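# Seat the protruding drives in a loose tower server

## Task

For each drive sticking out of its bay in the tower server, make it seated: pushed all the way in so its front lines up with the fronts of the two end drives, and its lever closed and latched. Pushing the drive fully home first and then closing the lever is allowed. The server is free on the table, so it must not tip beyond a slight amount and must finish in its starting position. A drive that stays seated only because the robot is still holding it does not count.

## Robot and tools

Robot: two six-joint arms, left_arm and right_arm, each ending in a two-finger parallel gripper. Their bases sit at (+0.039, +0.489, 0) m with a small positive yaw (quat_wxyz +0.998,0,0,+0.058) and at (-0.011, -0.478, 0) m with a slight negative yaw (+1.000,0,0,-0.018).

Scene frame: origin on the table surface midway between the arms, +x points away over the table, +y toward left_arm, +z up. The arm names are labels only; they do not tell you which side of a picture something is on.

Gripper frame: fingers extend along the gripper's +z and close along its y. end_effector_position is the spot between the pads when closed, roughly 2 cm short of the fingertips; closing pushes the tips about 10 mm further along +z.

execute_actions(actions, pictures): actions holds zero or one item. An empty list only reports the state. An action is {"rows": [...], "steps": n}: 1 to 15 rows, n from 1 to 15 (default 15), each step 1/30 s; row k is used on step k and the final row repeats for leftover steps. A wait is {"steps": n} alone, n up to 300, counted from the previous result, so your reply time eats into it. pictures (true/false) chooses whether camera images come back; they do by default. A refused call moves nothing.

Row layout (also used by move's target): one flat list of 14 numbers, each within [-1, 1], covering both arms even if one stays still: left_arm dx, dy, dz, rx, ry, rz, opening, then right_arm in the same order. dx..rz are an offset, expressed in that gripper's own axes, from the gripper pose shown in the latest result that includes it (before any such result in a scene, and for the second or later call inside one reply, from the pose at the start of the action). Every row is counted from that same reference, not from the row before. Scale: 1.0 equals 0.6 m for dx/dy/dz and 180 degrees for the rotation; rx, ry, rz form a single rotation vector. opening is absolute, not an offset: +1 is fully open (0.084 m), -1 fully closed. All-zero offsets are not a pause; they pull the arm back to the reference pose. Per control step the commanded pose is clipped to within 70 mm and 16 degrees of the measured one, so big offsets take several actions; check the reported pose and send the remainder.

move(target, speed): target is one 14-number row as above (offsets from the last shown pose, in gripper axes). Both grippers travel straight lines that finish together, lasting 0.5 to 10 s; anything longer is cut off at 10 s. speed is the path top speed in m/s, 0.002 to 0.5, default 0.25; turning is capped at twice that value in rad/s, taking the shorter rotation. Paths ignore obstacles and the other arm; grippers lag, drift and may exceed speed, especially with an almost straight arm. The opening is sent when the move begins. The result adds a "move:" line giving the ending (done, off_target, moving, held, fault) and any limits (paced = the pose was clipped; held = a check blocked some steps, after which the arm can lurch fast), plus each gripper's remaining distance to its target.

wait(seconds): 0 to 10 s of letting the scene run with no new command. zoom_image(camera, region): enlarged crop of a camera's latest image; region is [x0, y0, x1, y1] in pixels from the top-left, at most 504x504. Cameras: cam_head_left, cam_head_right, cam_left_wrist, cam_right_wrist, each 896x504; calibration (K, distortion, T_world_to_cam) is supplied and may be off by a few degrees and millimetres. read_manual(section): licence texts only, no motion. finished_scene(scene): ends the given scene number for good and reports success; replying with no tool call ends the episode.

Results: per arm, position (m), quat_wxyz and linear/angular velocity in the scene frame; printed position gets less accurate at long reach. grip_measured is the actual finger opening on the opening scale; to hold something, command clearly below it (about 24 N per pad max). "pose unreachable" names an arm whose command the clearance check altered or blocked; HELD flags steps not sent. A "Hand target" line shows where the controller is driving each gripper.

Limits: joint ranges waist ±6.283, shoulder ±2.304, elbow -4.224 to 0.061, forearm roll ±6.283, wrist pitch ±2.164, wrist roll ±6.283 rad. Load limits (N m): waist 53.4, shoulder 53.4, elbow 44.5, forearm roll 24, wrist pitch 16.9, wrist roll 16.9. Exceeding one triggers a torque fault: the arm backs off and freezes 10 s. Motors heat under load: warning from 65 °C, brakes at 80 °C.

Cautions: the server is unfastened, so push drives gently and slowly, with targets only slightly past contact, and avoid sideways force that could slide or tip it; it must not tip more than slightly and must stay put. Do not knock anything off the table, let the arms collide, or slam into parts. Suggested order: look and zoom to find which drives protrude, press each drive's front straight in, close its lever until it latches, then retract so nothing is held and confirm in the images before finishing.

Each tool is called in YAML: its name, and indented under it one key for each argument.

## Session

execute_actions:
  actions: []

Scene clock: 0.00 s of 15600.00 s.
left_arm: end_effector_position=(+0.3545, +0.4172, +0.3399) grip_measured=+1.00 end_effector_quat_wxyz=(-0.344, -0.455, -0.541, +0.618) end_effector_velocity=(+0.000, -0.000, -0.000) end_effector_angular_velocity=(-0.000, +0.001, +0.000) | right_arm: end_effector_position=(+0.1552, -0.7575, +0.1948) grip_measured=+1.00 end_effector_quat_wxyz=(+0.018, +0.812, -0.272, -0.516) end_effector_velocity=(+0.000, +0.000, -0.000) end_effector_angular_velocity=(-0.000, -0.000, +0.001)
Joint positions: left_arm=[ 0.319 -0.414 -0.642 -0.958 -1.704 -0.55   0.084] | right_arm=[-0.705 -0.657 -0.953 -0.407 -1.354  0.226  0.084]
Joint velocities: left_arm=[ 0.    -0.001  0.    -0.     0.    -0.     0.   ] | right_arm=[ 0.    -0.     0.    -0.     0.001  0.     0.   ]
Hand target (left_arm): +0.354, +0.417, +0.340; -0.344, -0.455, -0.541, +0.618
Hand target (right_arm): +0.155, -0.758, +0.195; +0.018, +0.812, -0.272, -0.516

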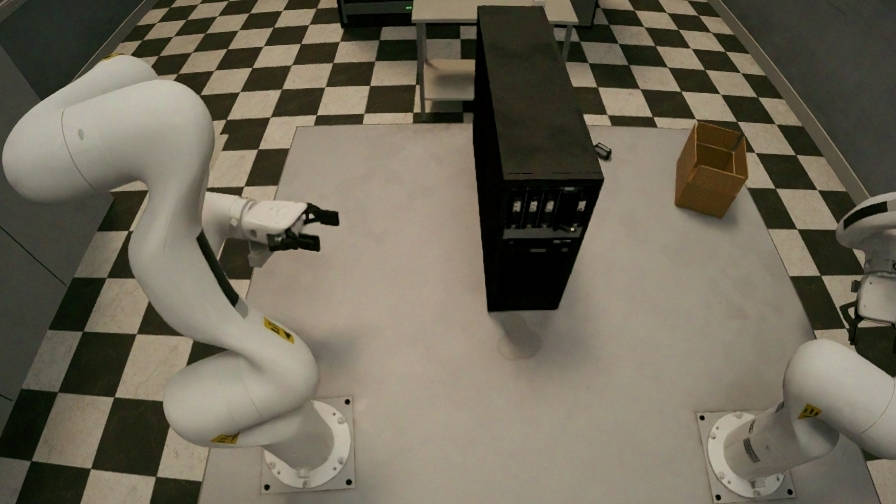

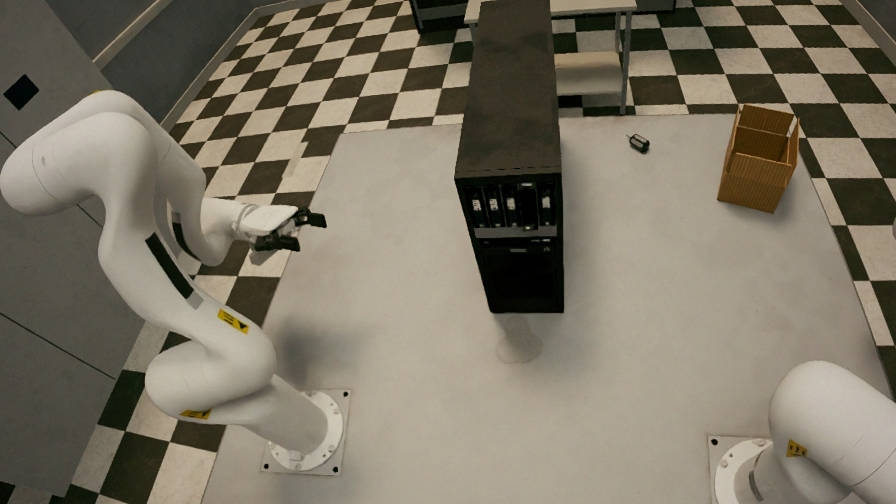

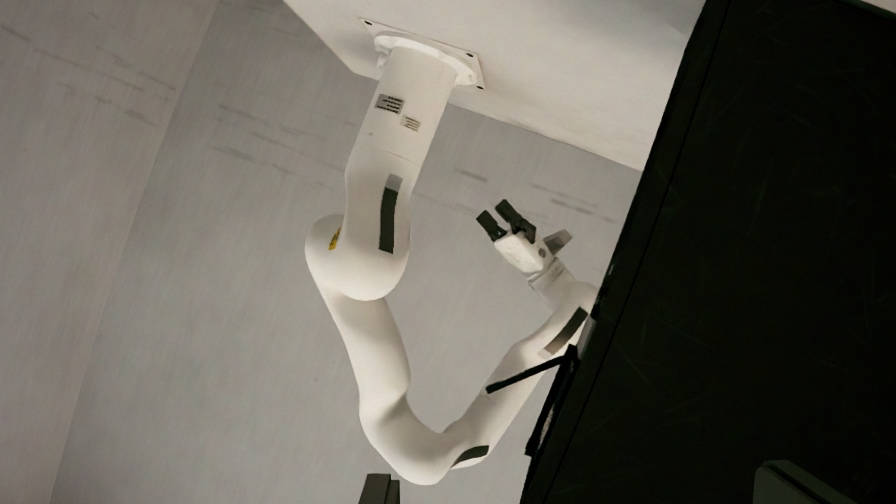

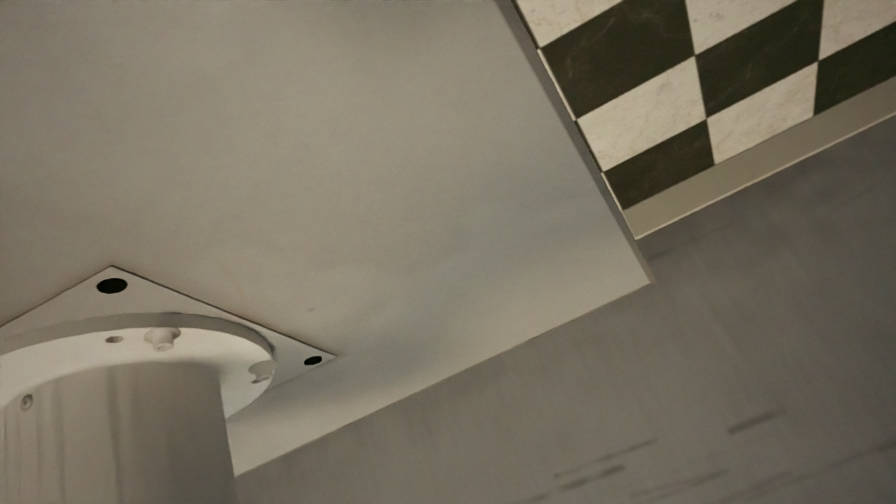

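zoom_image:
  camera: "cam_head_left"
  region: [440, 140, 660, 330]

zoom_image:
  camera: "cam_head_right"
  region: [420, 140, 640, 330]

Region (440, 140, 660, 330) of cam_head_left's 896x504 image, scaled by 2.291, with more detail than that image has; it fills the top 435 rows of this view, and the rest is white.

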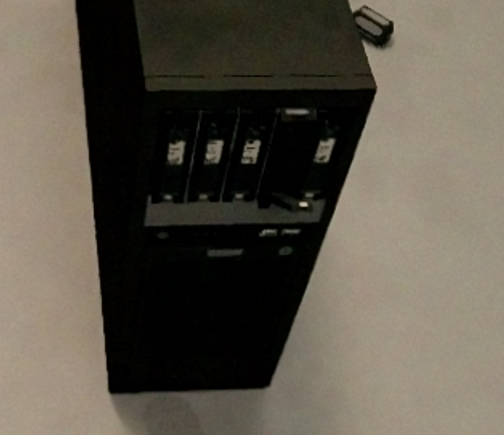

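Region (420, 140, 640, 330) of cam_head_right's 896x504 image, scaled by 2.291, with more detail than that image has; it fills the top 435 rows of this view, and the rest is white.

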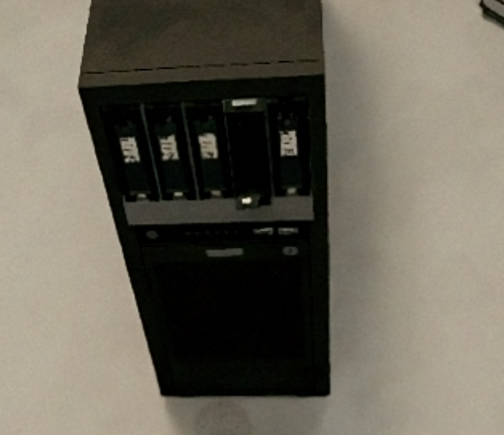

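move:
  target: [0, 0, 0, 0, 0, 0, 1, -0.897, -0.852, 0.294, 0.8446, -0.1843, 0.1882, -1]
  speed: 0.3

Scene clock: 23.43 s of 15600.00 s.
left_arm: end_effector_position=(+0.3545, +0.4172, +0.3399) grip_measured=+1.00 end_effector_quat_wxyz=(-0.344, -0.455, -0.541, +0.618) end_effector_velocity=(-0.000, +0.000, -0.000) end_effector_angular_velocity=(+0.000, +0.002, -0.000) | right_arm: end_effector_position=(+0.1146, -0.4842, +0.2724) grip_measured=-1.00 end_effector_quat_wxyz=(-0.346, +0.627, -0.571, -0.401) end_effector_velocity=(-0.000, +0.000, +0.000) end_effector_angular_velocity=(+0.001, +0.000, +0.001)
Joint positions: left_arm=[ 0.319 -0.414 -0.642 -0.958 -1.704 -0.55   0.084] | right_arm=[-0.941 -0.047 -0.303  0.435 -1.348  0.145  0.   ]
Joint velocities: left_arm=[ 0.    -0.    -0.     0.    -0.    -0.002 -0.   ] | right_arm=[ 0.001 -0.001 -0.    -0.    -0.001  0.     0.   ]
Hand target (left_arm): +0.354, +0.417, +0.340; -0.344, -0.455, -0.541, +0.618
Hand target (right_arm): +0.115, -0.484, +0.272; -0.346, +0.627, -0.571, -0.401
Off the commanded pose (left_arm): 0.000 m, 0 deg.
Off the commanded pose (right_arm): 0.476 m, 99 deg; position and orientation clipped at the last step of the last action.
After step 90, 15.47 s passed at rest.
move: held (right_arm); limits=paced,held; held on 91 of 149 steps (right_arm), including the last (right_arm)
pose unreachable (right arm): on one or more control steps of this call this arm could not follow its commanded pose, so it was not sent that pose on those steps. On the call's last step it was still not sent that pose. It may still have moved: this result reports where it is.
cause: the commanded pose would bring two parts of the arm too close to each other (its gripper and another part of the arm, with joints 2 (shoulder) to 6 (wrist roll) between them).
camera_calibration (this result's frames):
cam_left_wrist: T_world_to_cam=[[0.912675, -0.17073, -0.371315, -0.0919648], [0.371293, -0.0332728, 0.92792, -0.373319], [-0.170778, -0.984756, 0.0330236, 0.591654], [0, 0, 0, 1]] pos_world=[0.323586, 0.554513, 0.292724]
cam_right_wrist: T_world_to_cam=[[-0.992047, -0.125046, 0.0143674, 0.0787984], [-0.0412451, 0.430798, 0.901505, 0.0325548], [-0.118919, 0.893743, -0.432529, 0.699064], [0, 0, 0, 1]] pos_world=[0.162646, -0.628955, 0.271885]

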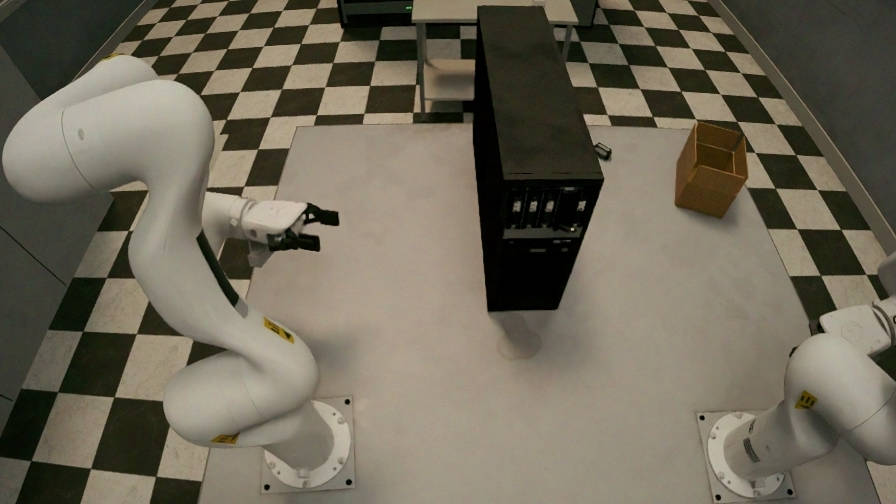

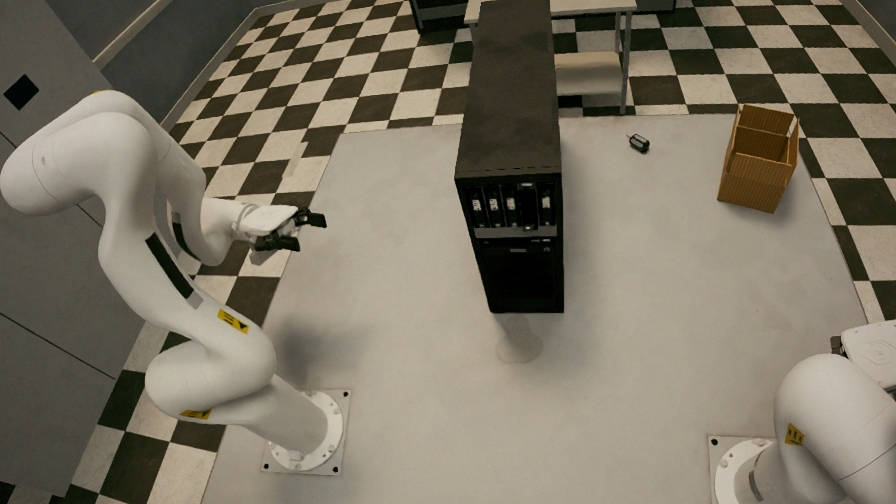

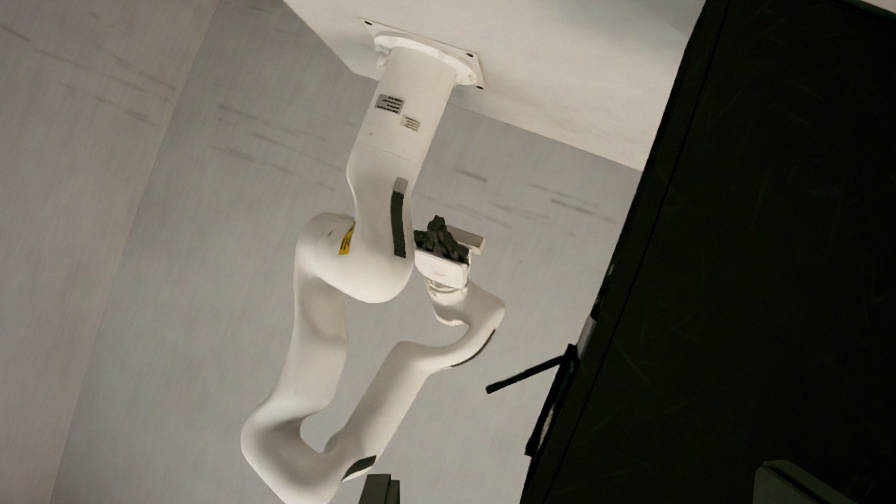

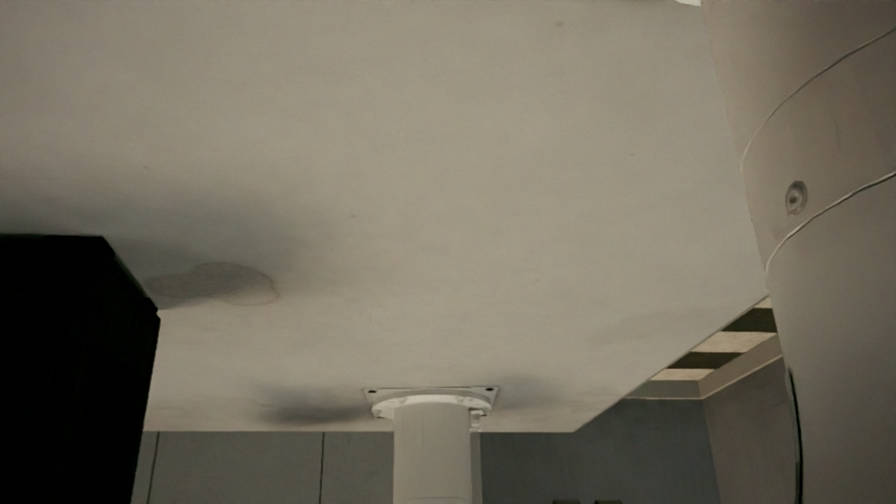

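move:
  target: [0, 0, 0, 0, 0, 0, 1, -0.177, -0.399, -0.2287, 0, 0, 0, -1]
  speed: 0.3

Scene clock: 27.47 s of 15600.00 s.
left_arm: end_effector_position=(+0.3545, +0.4172, +0.3399) grip_measured=+1.00 end_effector_quat_wxyz=(-0.344, -0.455, -0.541, +0.618) end_effector_velocity=(+0.000, -0.000, +0.000) end_effector_angular_velocity=(+0.000, -0.002, +0.000) | right_arm: end_effector_position=(+0.3645, -0.5334, +0.4228) grip_measured=-1.00 end_effector_quat_wxyz=(-0.348, +0.627, -0.570, -0.401) end_effector_velocity=(+0.002, +0.000, +0.002) end_effector_angular_velocity=(+0.001, -0.000, +0.003)
Joint positions: left_arm=[ 0.319 -0.414 -0.642 -0.958 -1.704 -0.55   0.084] | right_arm=[-0.564 -0.23  -0.967  0.748 -1.646  0.557  0.   ]
Joint velocities: left_arm=[-0.     0.001 -0.    -0.     0.     0.001 -0.   ] | right_arm=[ 0.003 -0.002 -0.007  0.001 -0.004  0.003  0.   ]
Hand target (left_arm): +0.354, +0.417, +0.340; -0.344, -0.455, -0.541, +0.618
Hand target (right_arm): +0.365, -0.533, +0.423; -0.348, +0.627, -0.570, -0.401
Off the commanded pose (left_arm): 0.000 m, 0 deg.
Off the commanded pose (right_arm): 0.001 m, 0 deg.
move: done; limits=paced
camera_calibration (this result's frames):
cam_left_wrist: T_world_to_cam=[[0.912675, -0.17073, -0.371315, -0.0919648], [0.371293, -0.0332727, 0.92792, -0.373319], [-0.170779, -0.984756, 0.0330237, 0.591654], [0, 0, 0, 1]] pos_world=[0.323587, 0.554513, 0.292724]
cam_right_wrist: T_world_to_cam=[[-0.992096, -0.124889, 0.0121482, 0.319451], [-0.0428803, 0.428427, 0.902558, -0.0726071], [-0.117924, 0.894904, -0.430396, 0.837172], [0, 0, 0, 1]] pos_world=[0.412536, -0.678186, 0.421967]

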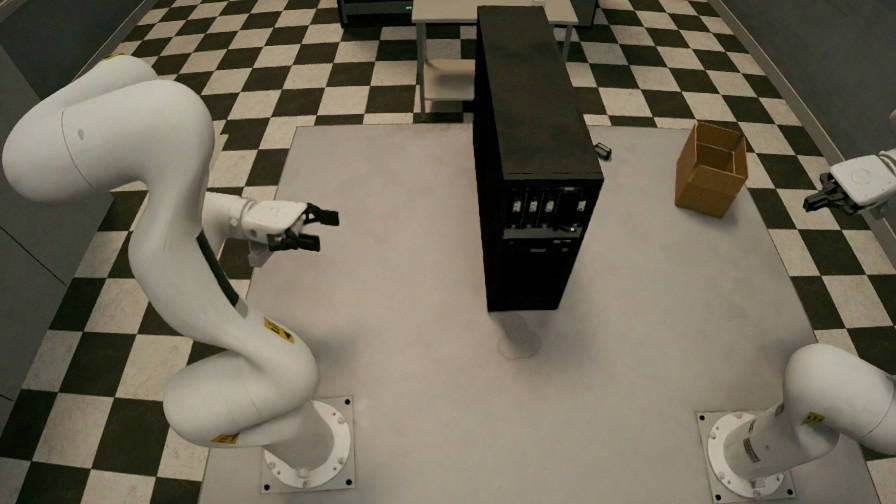

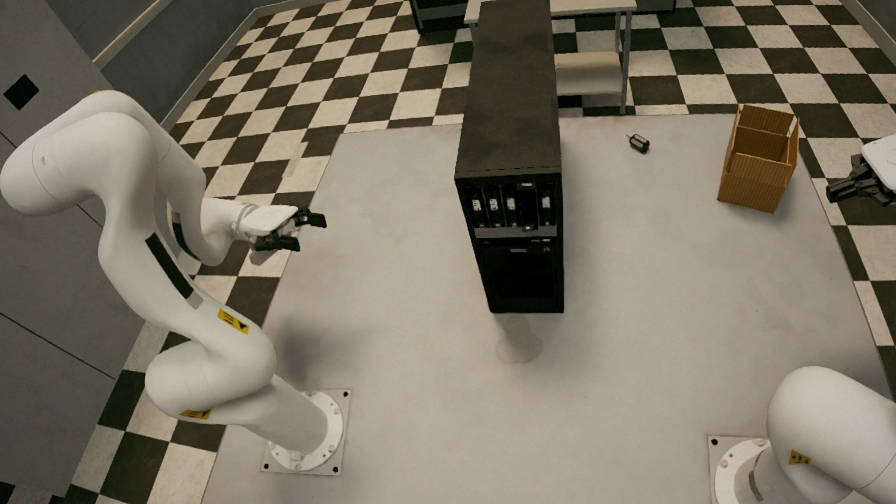

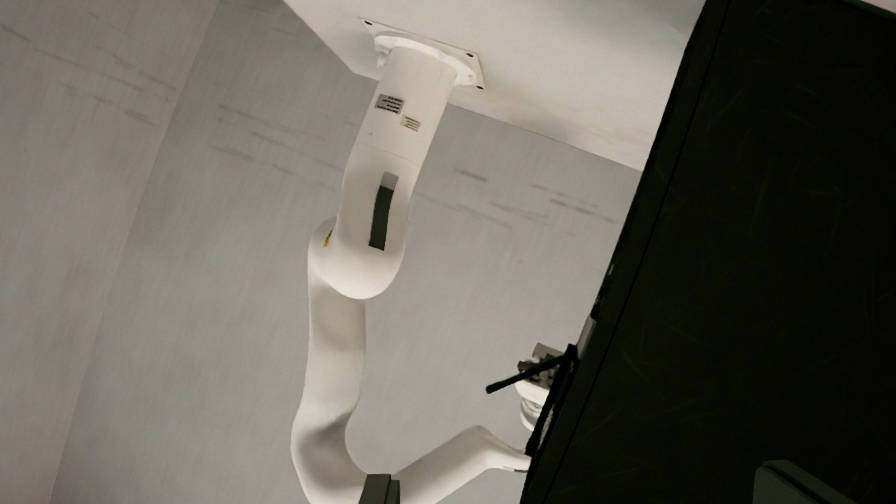

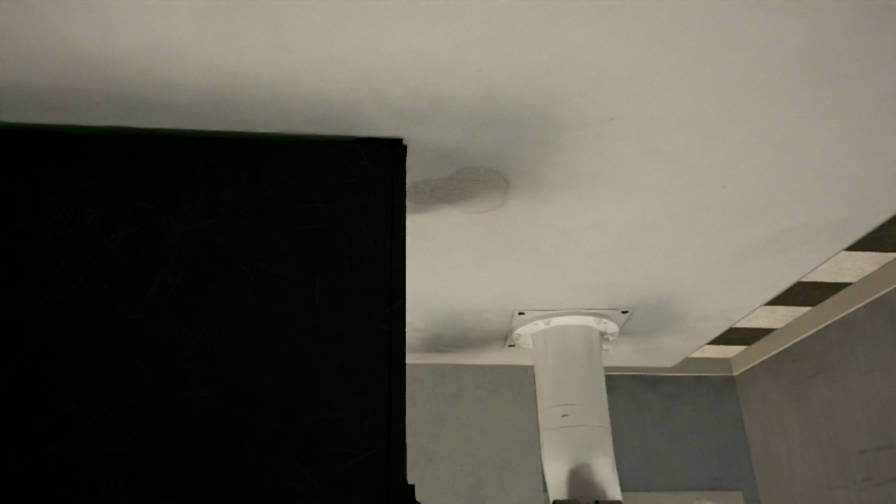

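move:
  target: [0, 0, 0, 0, 0, 0, 1, -0.3446, 0.3135, 0.8088, 0.5258, -0.1148, 0.1156, -1]
  speed: 0.3

Scene clock: 35.40 s of 15600.00 s.
left_arm: end_effector_position=(+0.3545, +0.4172, +0.3399) grip_measured=+1.00 end_effector_quat_wxyz=(-0.344, -0.455, -0.541, +0.618) end_effector_velocity=(-0.000, -0.000, -0.000) end_effector_angular_velocity=(-0.000, +0.001, +0.000) | right_arm: end_effector_position=(+0.1171, -0.0297, +0.4040) grip_measured=-1.00 end_effector_quat_wxyz=(+0.705, +0.004, +0.709, +0.006) end_effector_velocity=(-0.001, +0.001, -0.000) end_effector_angular_velocity=(+0.000, -0.002, -0.009)
Joint positions: left_arm=[ 0.319 -0.414 -0.642 -0.958 -1.704 -0.55   0.084] | right_arm=[ 1.861 -0.378 -0.821  4.943 -1.671 -0.417  0.   ]
Joint velocities: left_arm=[ 0.    -0.001  0.    -0.     0.    -0.    -0.   ] | right_arm=[-0.    -0.008 -0.008  0.007 -0.006  0.     0.   ]
Hand target (left_arm): +0.354, +0.417, +0.340; -0.344, -0.455, -0.541, +0.618
Hand target (right_arm): +0.117, -0.030, +0.404; +0.705, +0.004, +0.709, +0.005
Off the commanded pose (left_arm): 0.000 m, 0 deg.
Off the commanded pose (right_arm): 0.004 m, 1 deg.
After step 90, 0.33 s passed at rest.
move: off_target (right_arm); limits=paced
camera_calibration (this result's frames):
cam_left_wrist: T_world_to_cam=[[0.912675, -0.17073, -0.371315, -0.0919648], [0.371293, -0.0332726, 0.92792, -0.373319], [-0.170779, -0.984756, 0.0330238, 0.591654], [0, 0, 0, 1]] pos_world=[0.323587, 0.554513, 0.292724]
cam_right_wrist: T_world_to_cam=[[-0.014739, 0.999888, -0.00252795, 0.0620034], [0.000758512, 0.0025394, 0.999996, -0.33916], [0.999891, 0.014737, -0.000795855, 0.0186012], [0, 0, 0, 1]] pos_world=[-0.0174281, -0.0614093, 0.33933]

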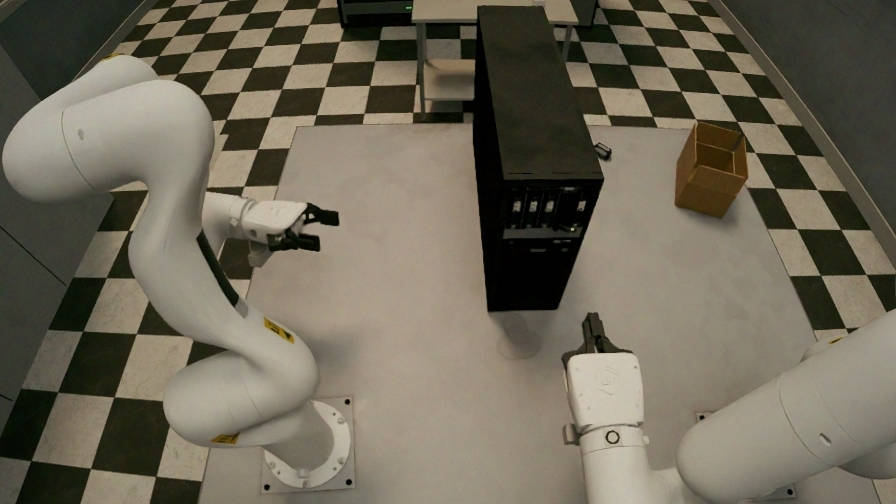

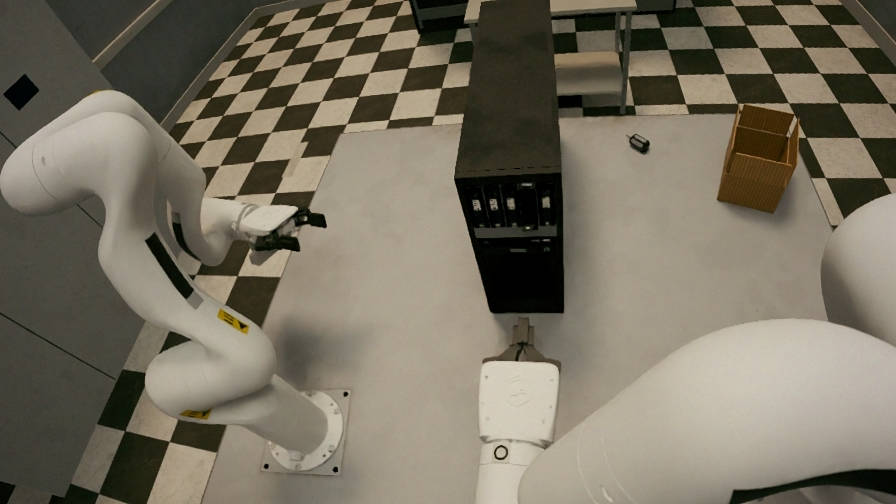

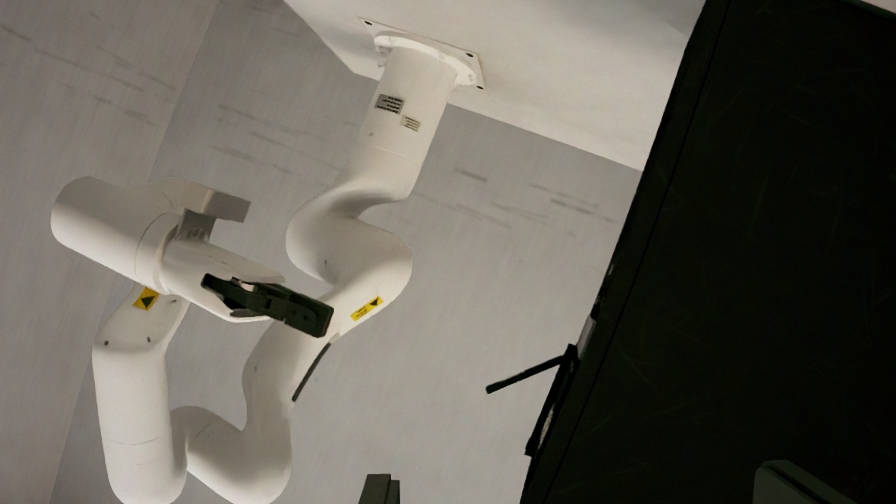

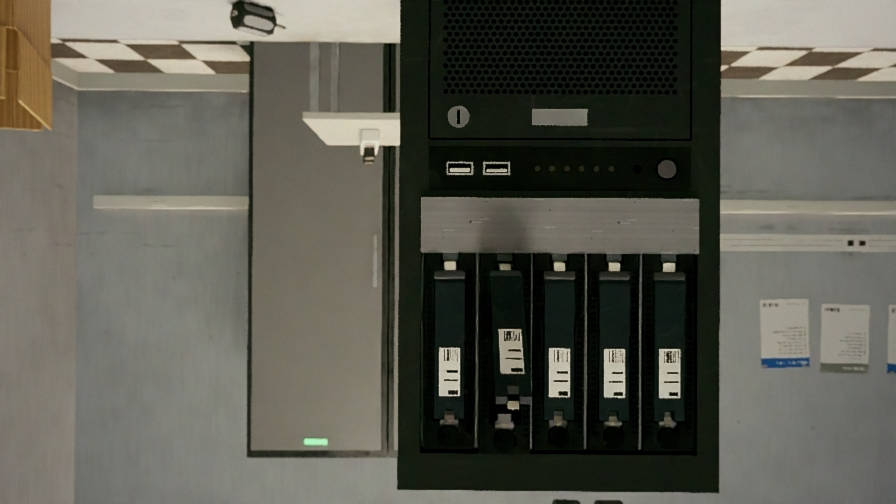

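zoom_image:
  camera: "cam_right_wrist"
  region: [400, 240, 720, 460]

Region (400, 240, 720, 460) of cam_right_wrist's 896x504 image, scaled by 1.575, with more detail than that image has; it fills the top 346 rows of this view, and the rest is white.

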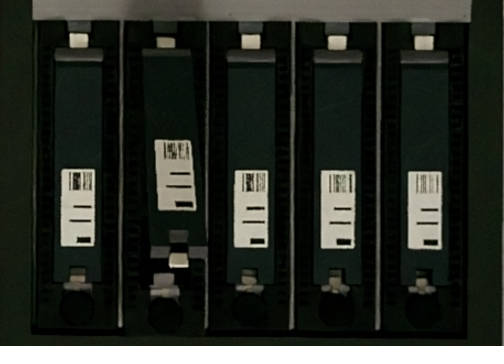

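zoom_image:
  camera: "cam_left_wrist"
  region: [440, 260, 660, 480]

Region (440, 260, 660, 480) of cam_left_wrist's 896x504 image, scaled by 2.291, with more detail than that image has.

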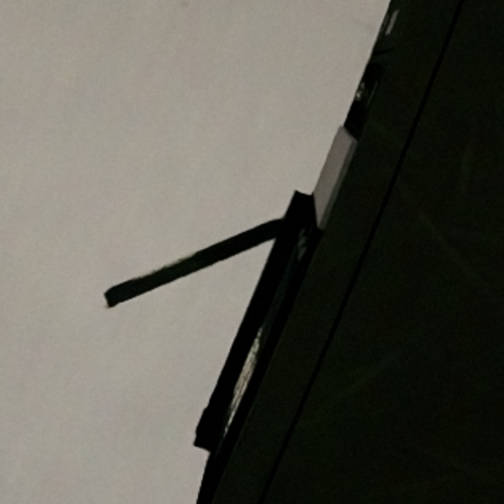

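move:
  target: [-0.455, 0.1653, 0.6216, -0.1371, 0.4815, 0.0431, -1, 0, 0, 0, 0, 0, 0, -1]
  speed: 0.3

Scene clock: 47.87 s of 15600.00 s.
left_arm: end_effector_position=(+0.4714, +0.0150, +0.5594) grip_measured=-1.00 end_effector_quat_wxyz=(-0.000, +0.706, +0.708, +0.001) end_effector_velocity=(+0.000, -0.002, -0.000) end_effector_angular_velocity=(+0.008, +0.003, -0.001) | right_arm: end_effector_position=(+0.1171, -0.0297, +0.4040) grip_measured=-1.00 end_effector_quat_wxyz=(+0.705, +0.004, +0.709, +0.006) end_effector_velocity=(+0.001, -0.000, -0.001) end_effector_angular_velocity=(-0.003, +0.000, -0.001)
Joint positions: left_arm=[-0.948 -0.548 -2.019  0.003 -1.472 -2.405  0.   ] | right_arm=[ 1.861 -0.378 -0.821  4.943 -1.671 -0.417  0.   ]
Joint velocities: left_arm=[-0.003 -0.012 -0.017  0.003 -0.012 -0.002  0.   ] | right_arm=[-0.002 -0.002  0.    -0.     0.001 -0.001  0.   ]
Hand target (left_arm): +0.471, +0.015, +0.559; -0.000, +0.707, +0.708, +0.002
Hand target (right_arm): +0.117, -0.030, +0.404; +0.705, +0.004, +0.709, +0.006
Off the commanded pose (left_arm): 0.001 m, 0 deg.
Off the commanded pose (right_arm): 0.000 m, 0 deg.
After step 90, 6.27 s passed at rest.
move: done
camera_calibration (this result's frames):
cam_left_wrist: T_world_to_cam=[[0.999806, 0.0183005, 0.00732644, -0.441616], [0.0180301, -0.99921, 0.0354084, 0.0465566], [0.00796865, -0.0352695, -0.999346, 0.687256], [0, 0, 0, 1]] pos_world=[0.435214, 0.0788407, 0.688394]
cam_right_wrist: T_world_to_cam=[[-0.0147388, 0.999888, -0.00252782, 0.0620032], [0.000758477, 0.00253927, 0.999996, -0.33916], [0.999891, 0.0147368, -0.000795818, 0.0186012], [0, 0, 0, 1]] pos_world=[-0.0174281, -0.0614092, 0.33933]

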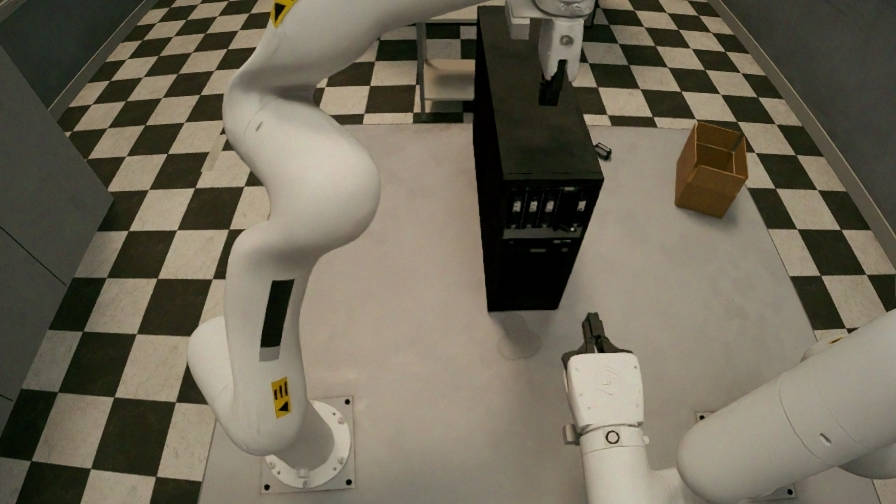

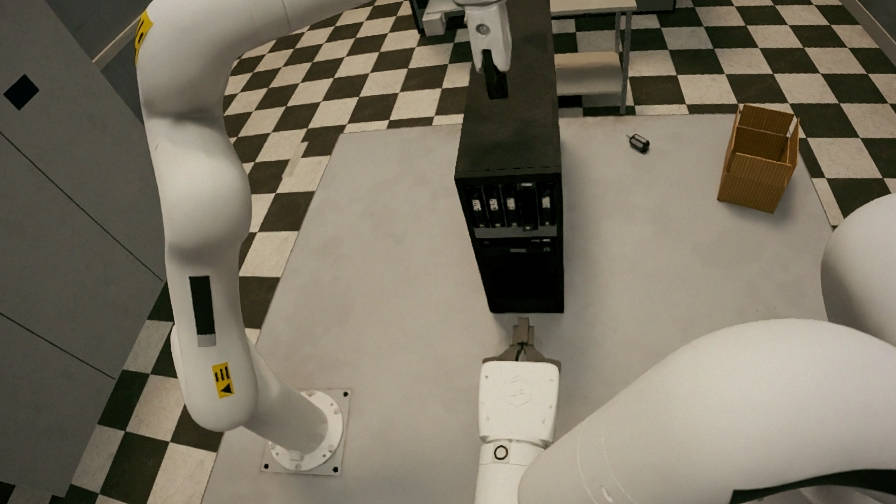

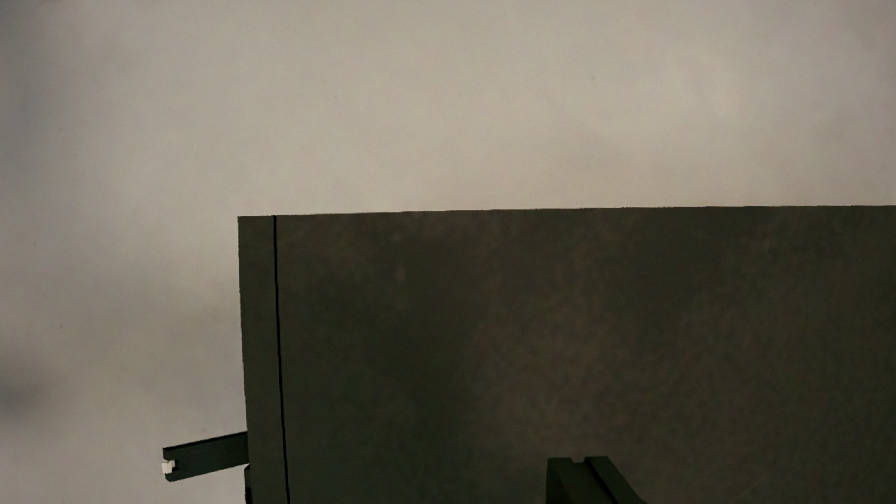

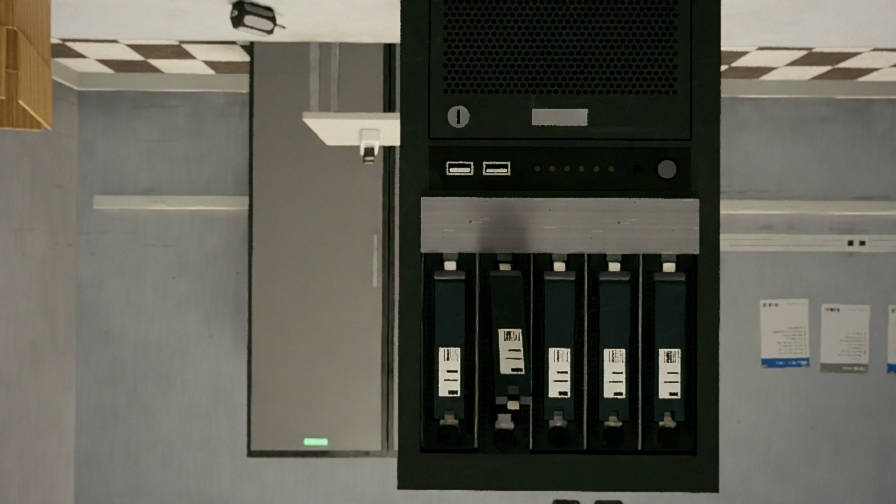

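move:
  target: [0, 0, 0.14, 0, 0, 0, -1, 0, 0, 0, 0, 0, 0, -1]
  speed: 0.06

Scene clock: 50.60 s of 15600.00 s.
left_arm: end_effector_position=(+0.4714, +0.0151, +0.4808) grip_measured=-1.00 end_effector_quat_wxyz=(+0.003, +0.707, +0.708, +0.001) end_effector_velocity=(+0.000, -0.001, -0.000) end_effector_angular_velocity=(-0.007, -0.005, +0.000) | right_arm: end_effector_position=(+0.1171, -0.0297, +0.4040) grip_measured=-1.00 end_effector_quat_wxyz=(+0.705, +0.004, +0.709, +0.006) end_effector_velocity=(+0.001, -0.000, +0.001) end_effector_angular_velocity=(+0.002, -0.000, -0.003)
Joint positions: left_arm=[-0.948 -0.506 -1.783  0.003 -1.271 -2.405  0.   ] | right_arm=[ 1.861 -0.378 -0.821  4.943 -1.671 -0.417  0.   ]
Joint velocities: left_arm=[-0.     0.004  0.006 -0.     0.011 -0.     0.   ] | right_arm=[-0.002  0.001 -0.     0.    -0.001  0.     0.   ]
Hand target (left_arm): +0.471, +0.015, +0.475; -0.000, +0.707, +0.708, +0.001
Hand target (right_arm): +0.117, -0.030, +0.404; +0.705, +0.004, +0.709, +0.006
Off the commanded pose (left_arm): 0.005 m, 0 deg.
Off the commanded pose (right_arm): 0.000 m, 0 deg.
move: off_target (left_arm)
camera_calibration (this result's frames):
cam_left_wrist: T_world_to_cam=[[0.999775, 0.0179893, 0.0112388, -0.442909], [0.0175269, -0.999047, 0.0399679, 0.0474388], [0.0119471, -0.039762, -0.999138, 0.606773], [0, 0, 0, 1]] pos_world=[0.434729, 0.0794877, 0.609332]
cam_right_wrist: T_world_to_cam=[[-0.0147389, 0.999888, -0.00252792, 0.0620033], [0.000758326, 0.00253938, 0.999996, -0.33916], [0.999891, 0.0147369, -0.000795669, 0.0186011], [0, 0, 0, 1]] pos_world=[-0.017428, -0.0614092, 0.33933]

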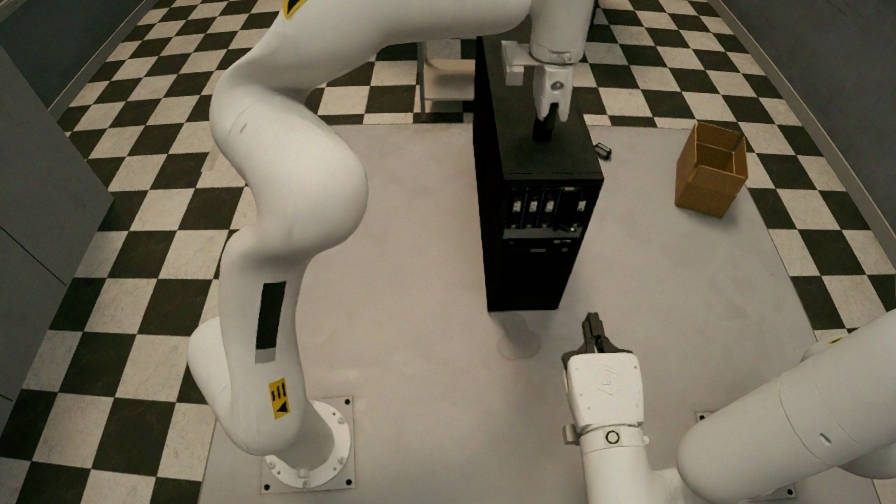

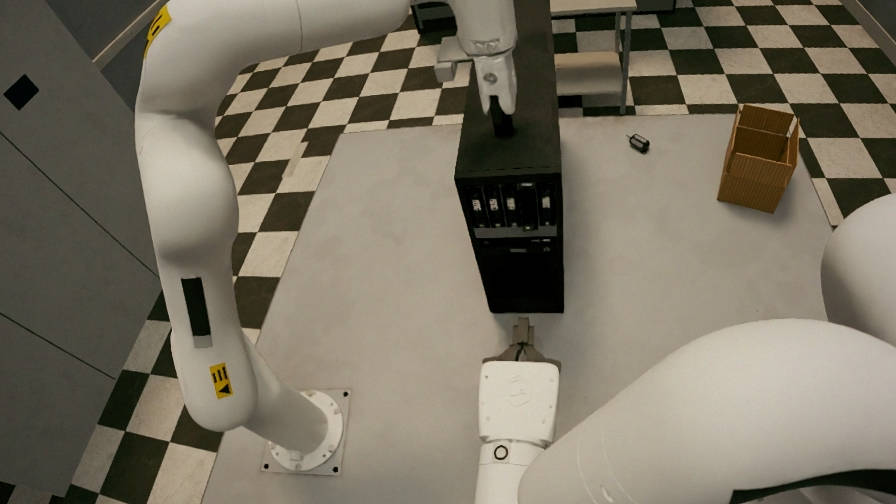

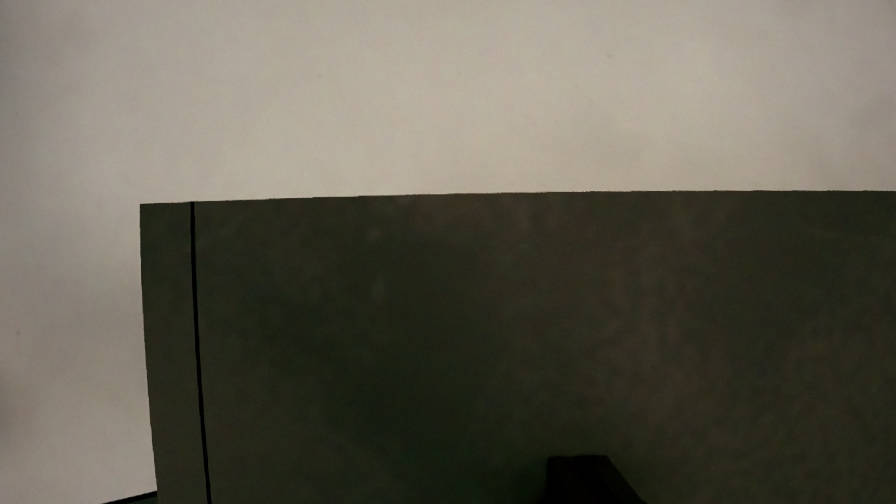

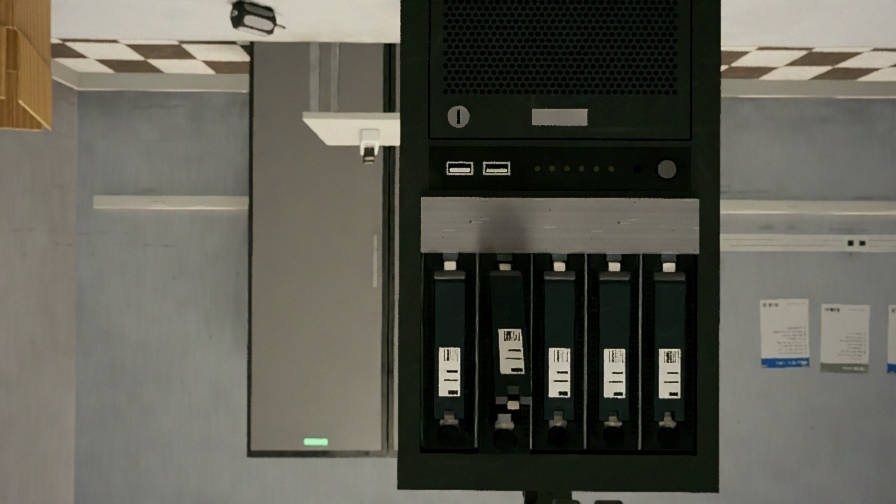

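move:
  target: [0, 0, 0.012, 0, 0, 0, -1, -0.035, 0, 0.3, 0, 0, 0, -1]
  speed: 0.1

Scene clock: 55.73 s of 15600.00 s.
left_arm: end_effector_position=(+0.4715, +0.0150, +0.4806) grip_measured=-1.00 end_effector_quat_wxyz=(+0.008, +0.707, +0.708, +0.001) end_effector_velocity=(-0.000, -0.000, -0.000) end_effector_angular_velocity=(-0.000, +0.001, -0.001) | right_arm: end_effector_position=(+0.2972, -0.0290, +0.4249) grip_measured=-1.00 end_effector_quat_wxyz=(+0.705, +0.004, +0.709, +0.006) end_effector_velocity=(+0.002, +0.000, -0.000) end_effector_angular_velocity=(-0.001, +0.001, +0.000)
Joint positions: left_arm=[-0.948 -0.5   -1.774  0.003 -1.259 -2.405  0.   ] | right_arm=[ 1.465 -0.319 -0.8    4.586 -1.5   -0.463  0.   ]
Joint velocities: left_arm=[-0.    -0.001 -0.    -0.001 -0.     0.001  0.   ] | right_arm=[-0.004 -0.001 -0.001 -0.003  0.002 -0.001  0.   ]
Hand target (left_arm): +0.471, +0.015, +0.474; +0.003, +0.707, +0.708, +0.001
Hand target (right_arm): +0.297, -0.029, +0.425; +0.705, +0.004, +0.709, +0.006
Off the commanded pose (left_arm): 0.007 m, 1 deg.
Off the commanded pose (right_arm): 0.001 m, 0 deg.
move: off_target (left_arm)
camera_calibration (this result's frames):
cam_left_wrist: T_world_to_cam=[[0.999685, 0.0180724, 0.0174364, -0.4459], [0.0172353, -0.998745, 0.0470165, 0.0441363], [0.0182642, -0.0467012, -0.998742, 0.603583], [0, 0, 0, 1]] pos_world=[0.433975, 0.0803274, 0.608523]
cam_right_wrist: T_world_to_cam=[[-0.0149357, 0.999886, -0.00212654, 0.063954], [-0.00132056, 0.00210705, 0.999997, -0.359635], [0.999888, 0.0149385, 0.00128894, -0.162411], [0, 0, 0, 1]] pos_world=[0.162873, -0.0607628, 0.359979]

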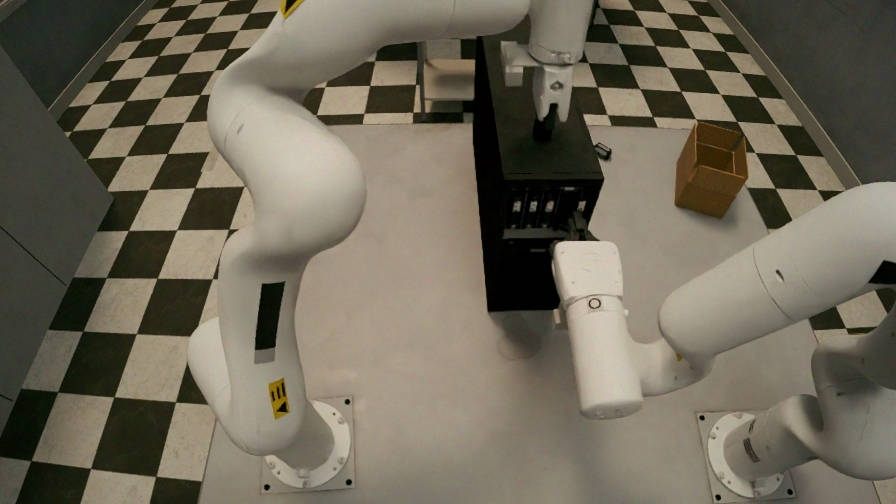

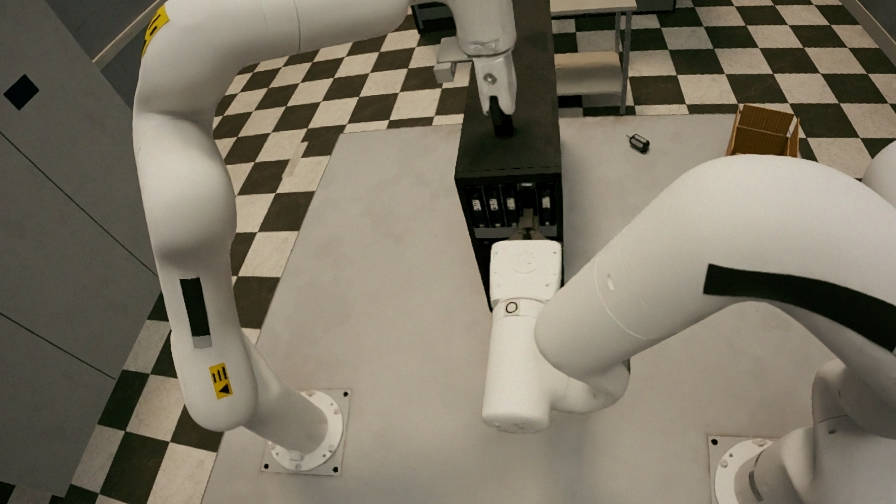

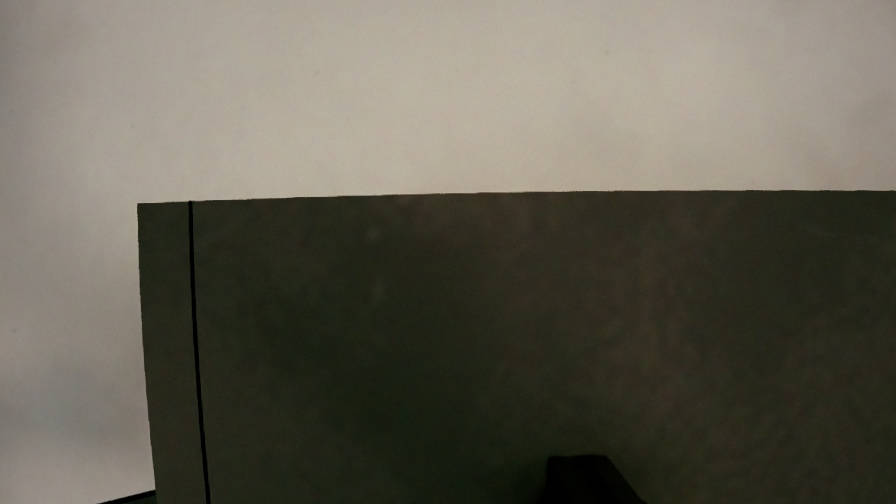

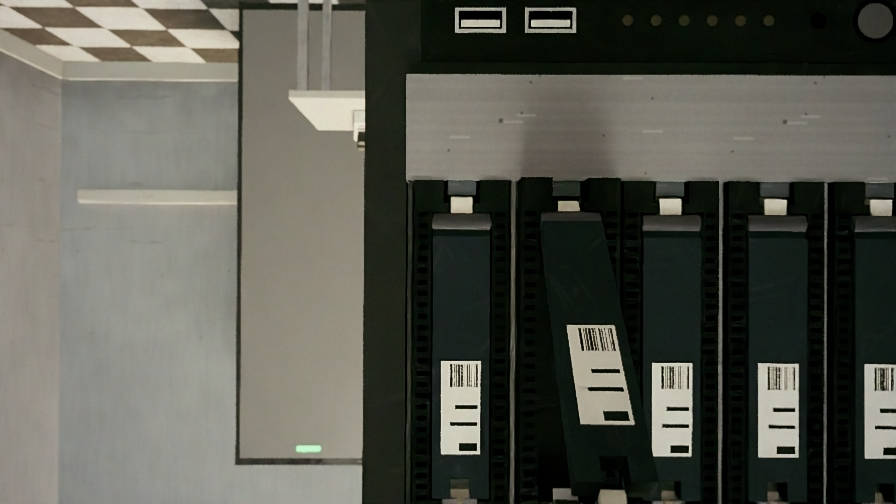

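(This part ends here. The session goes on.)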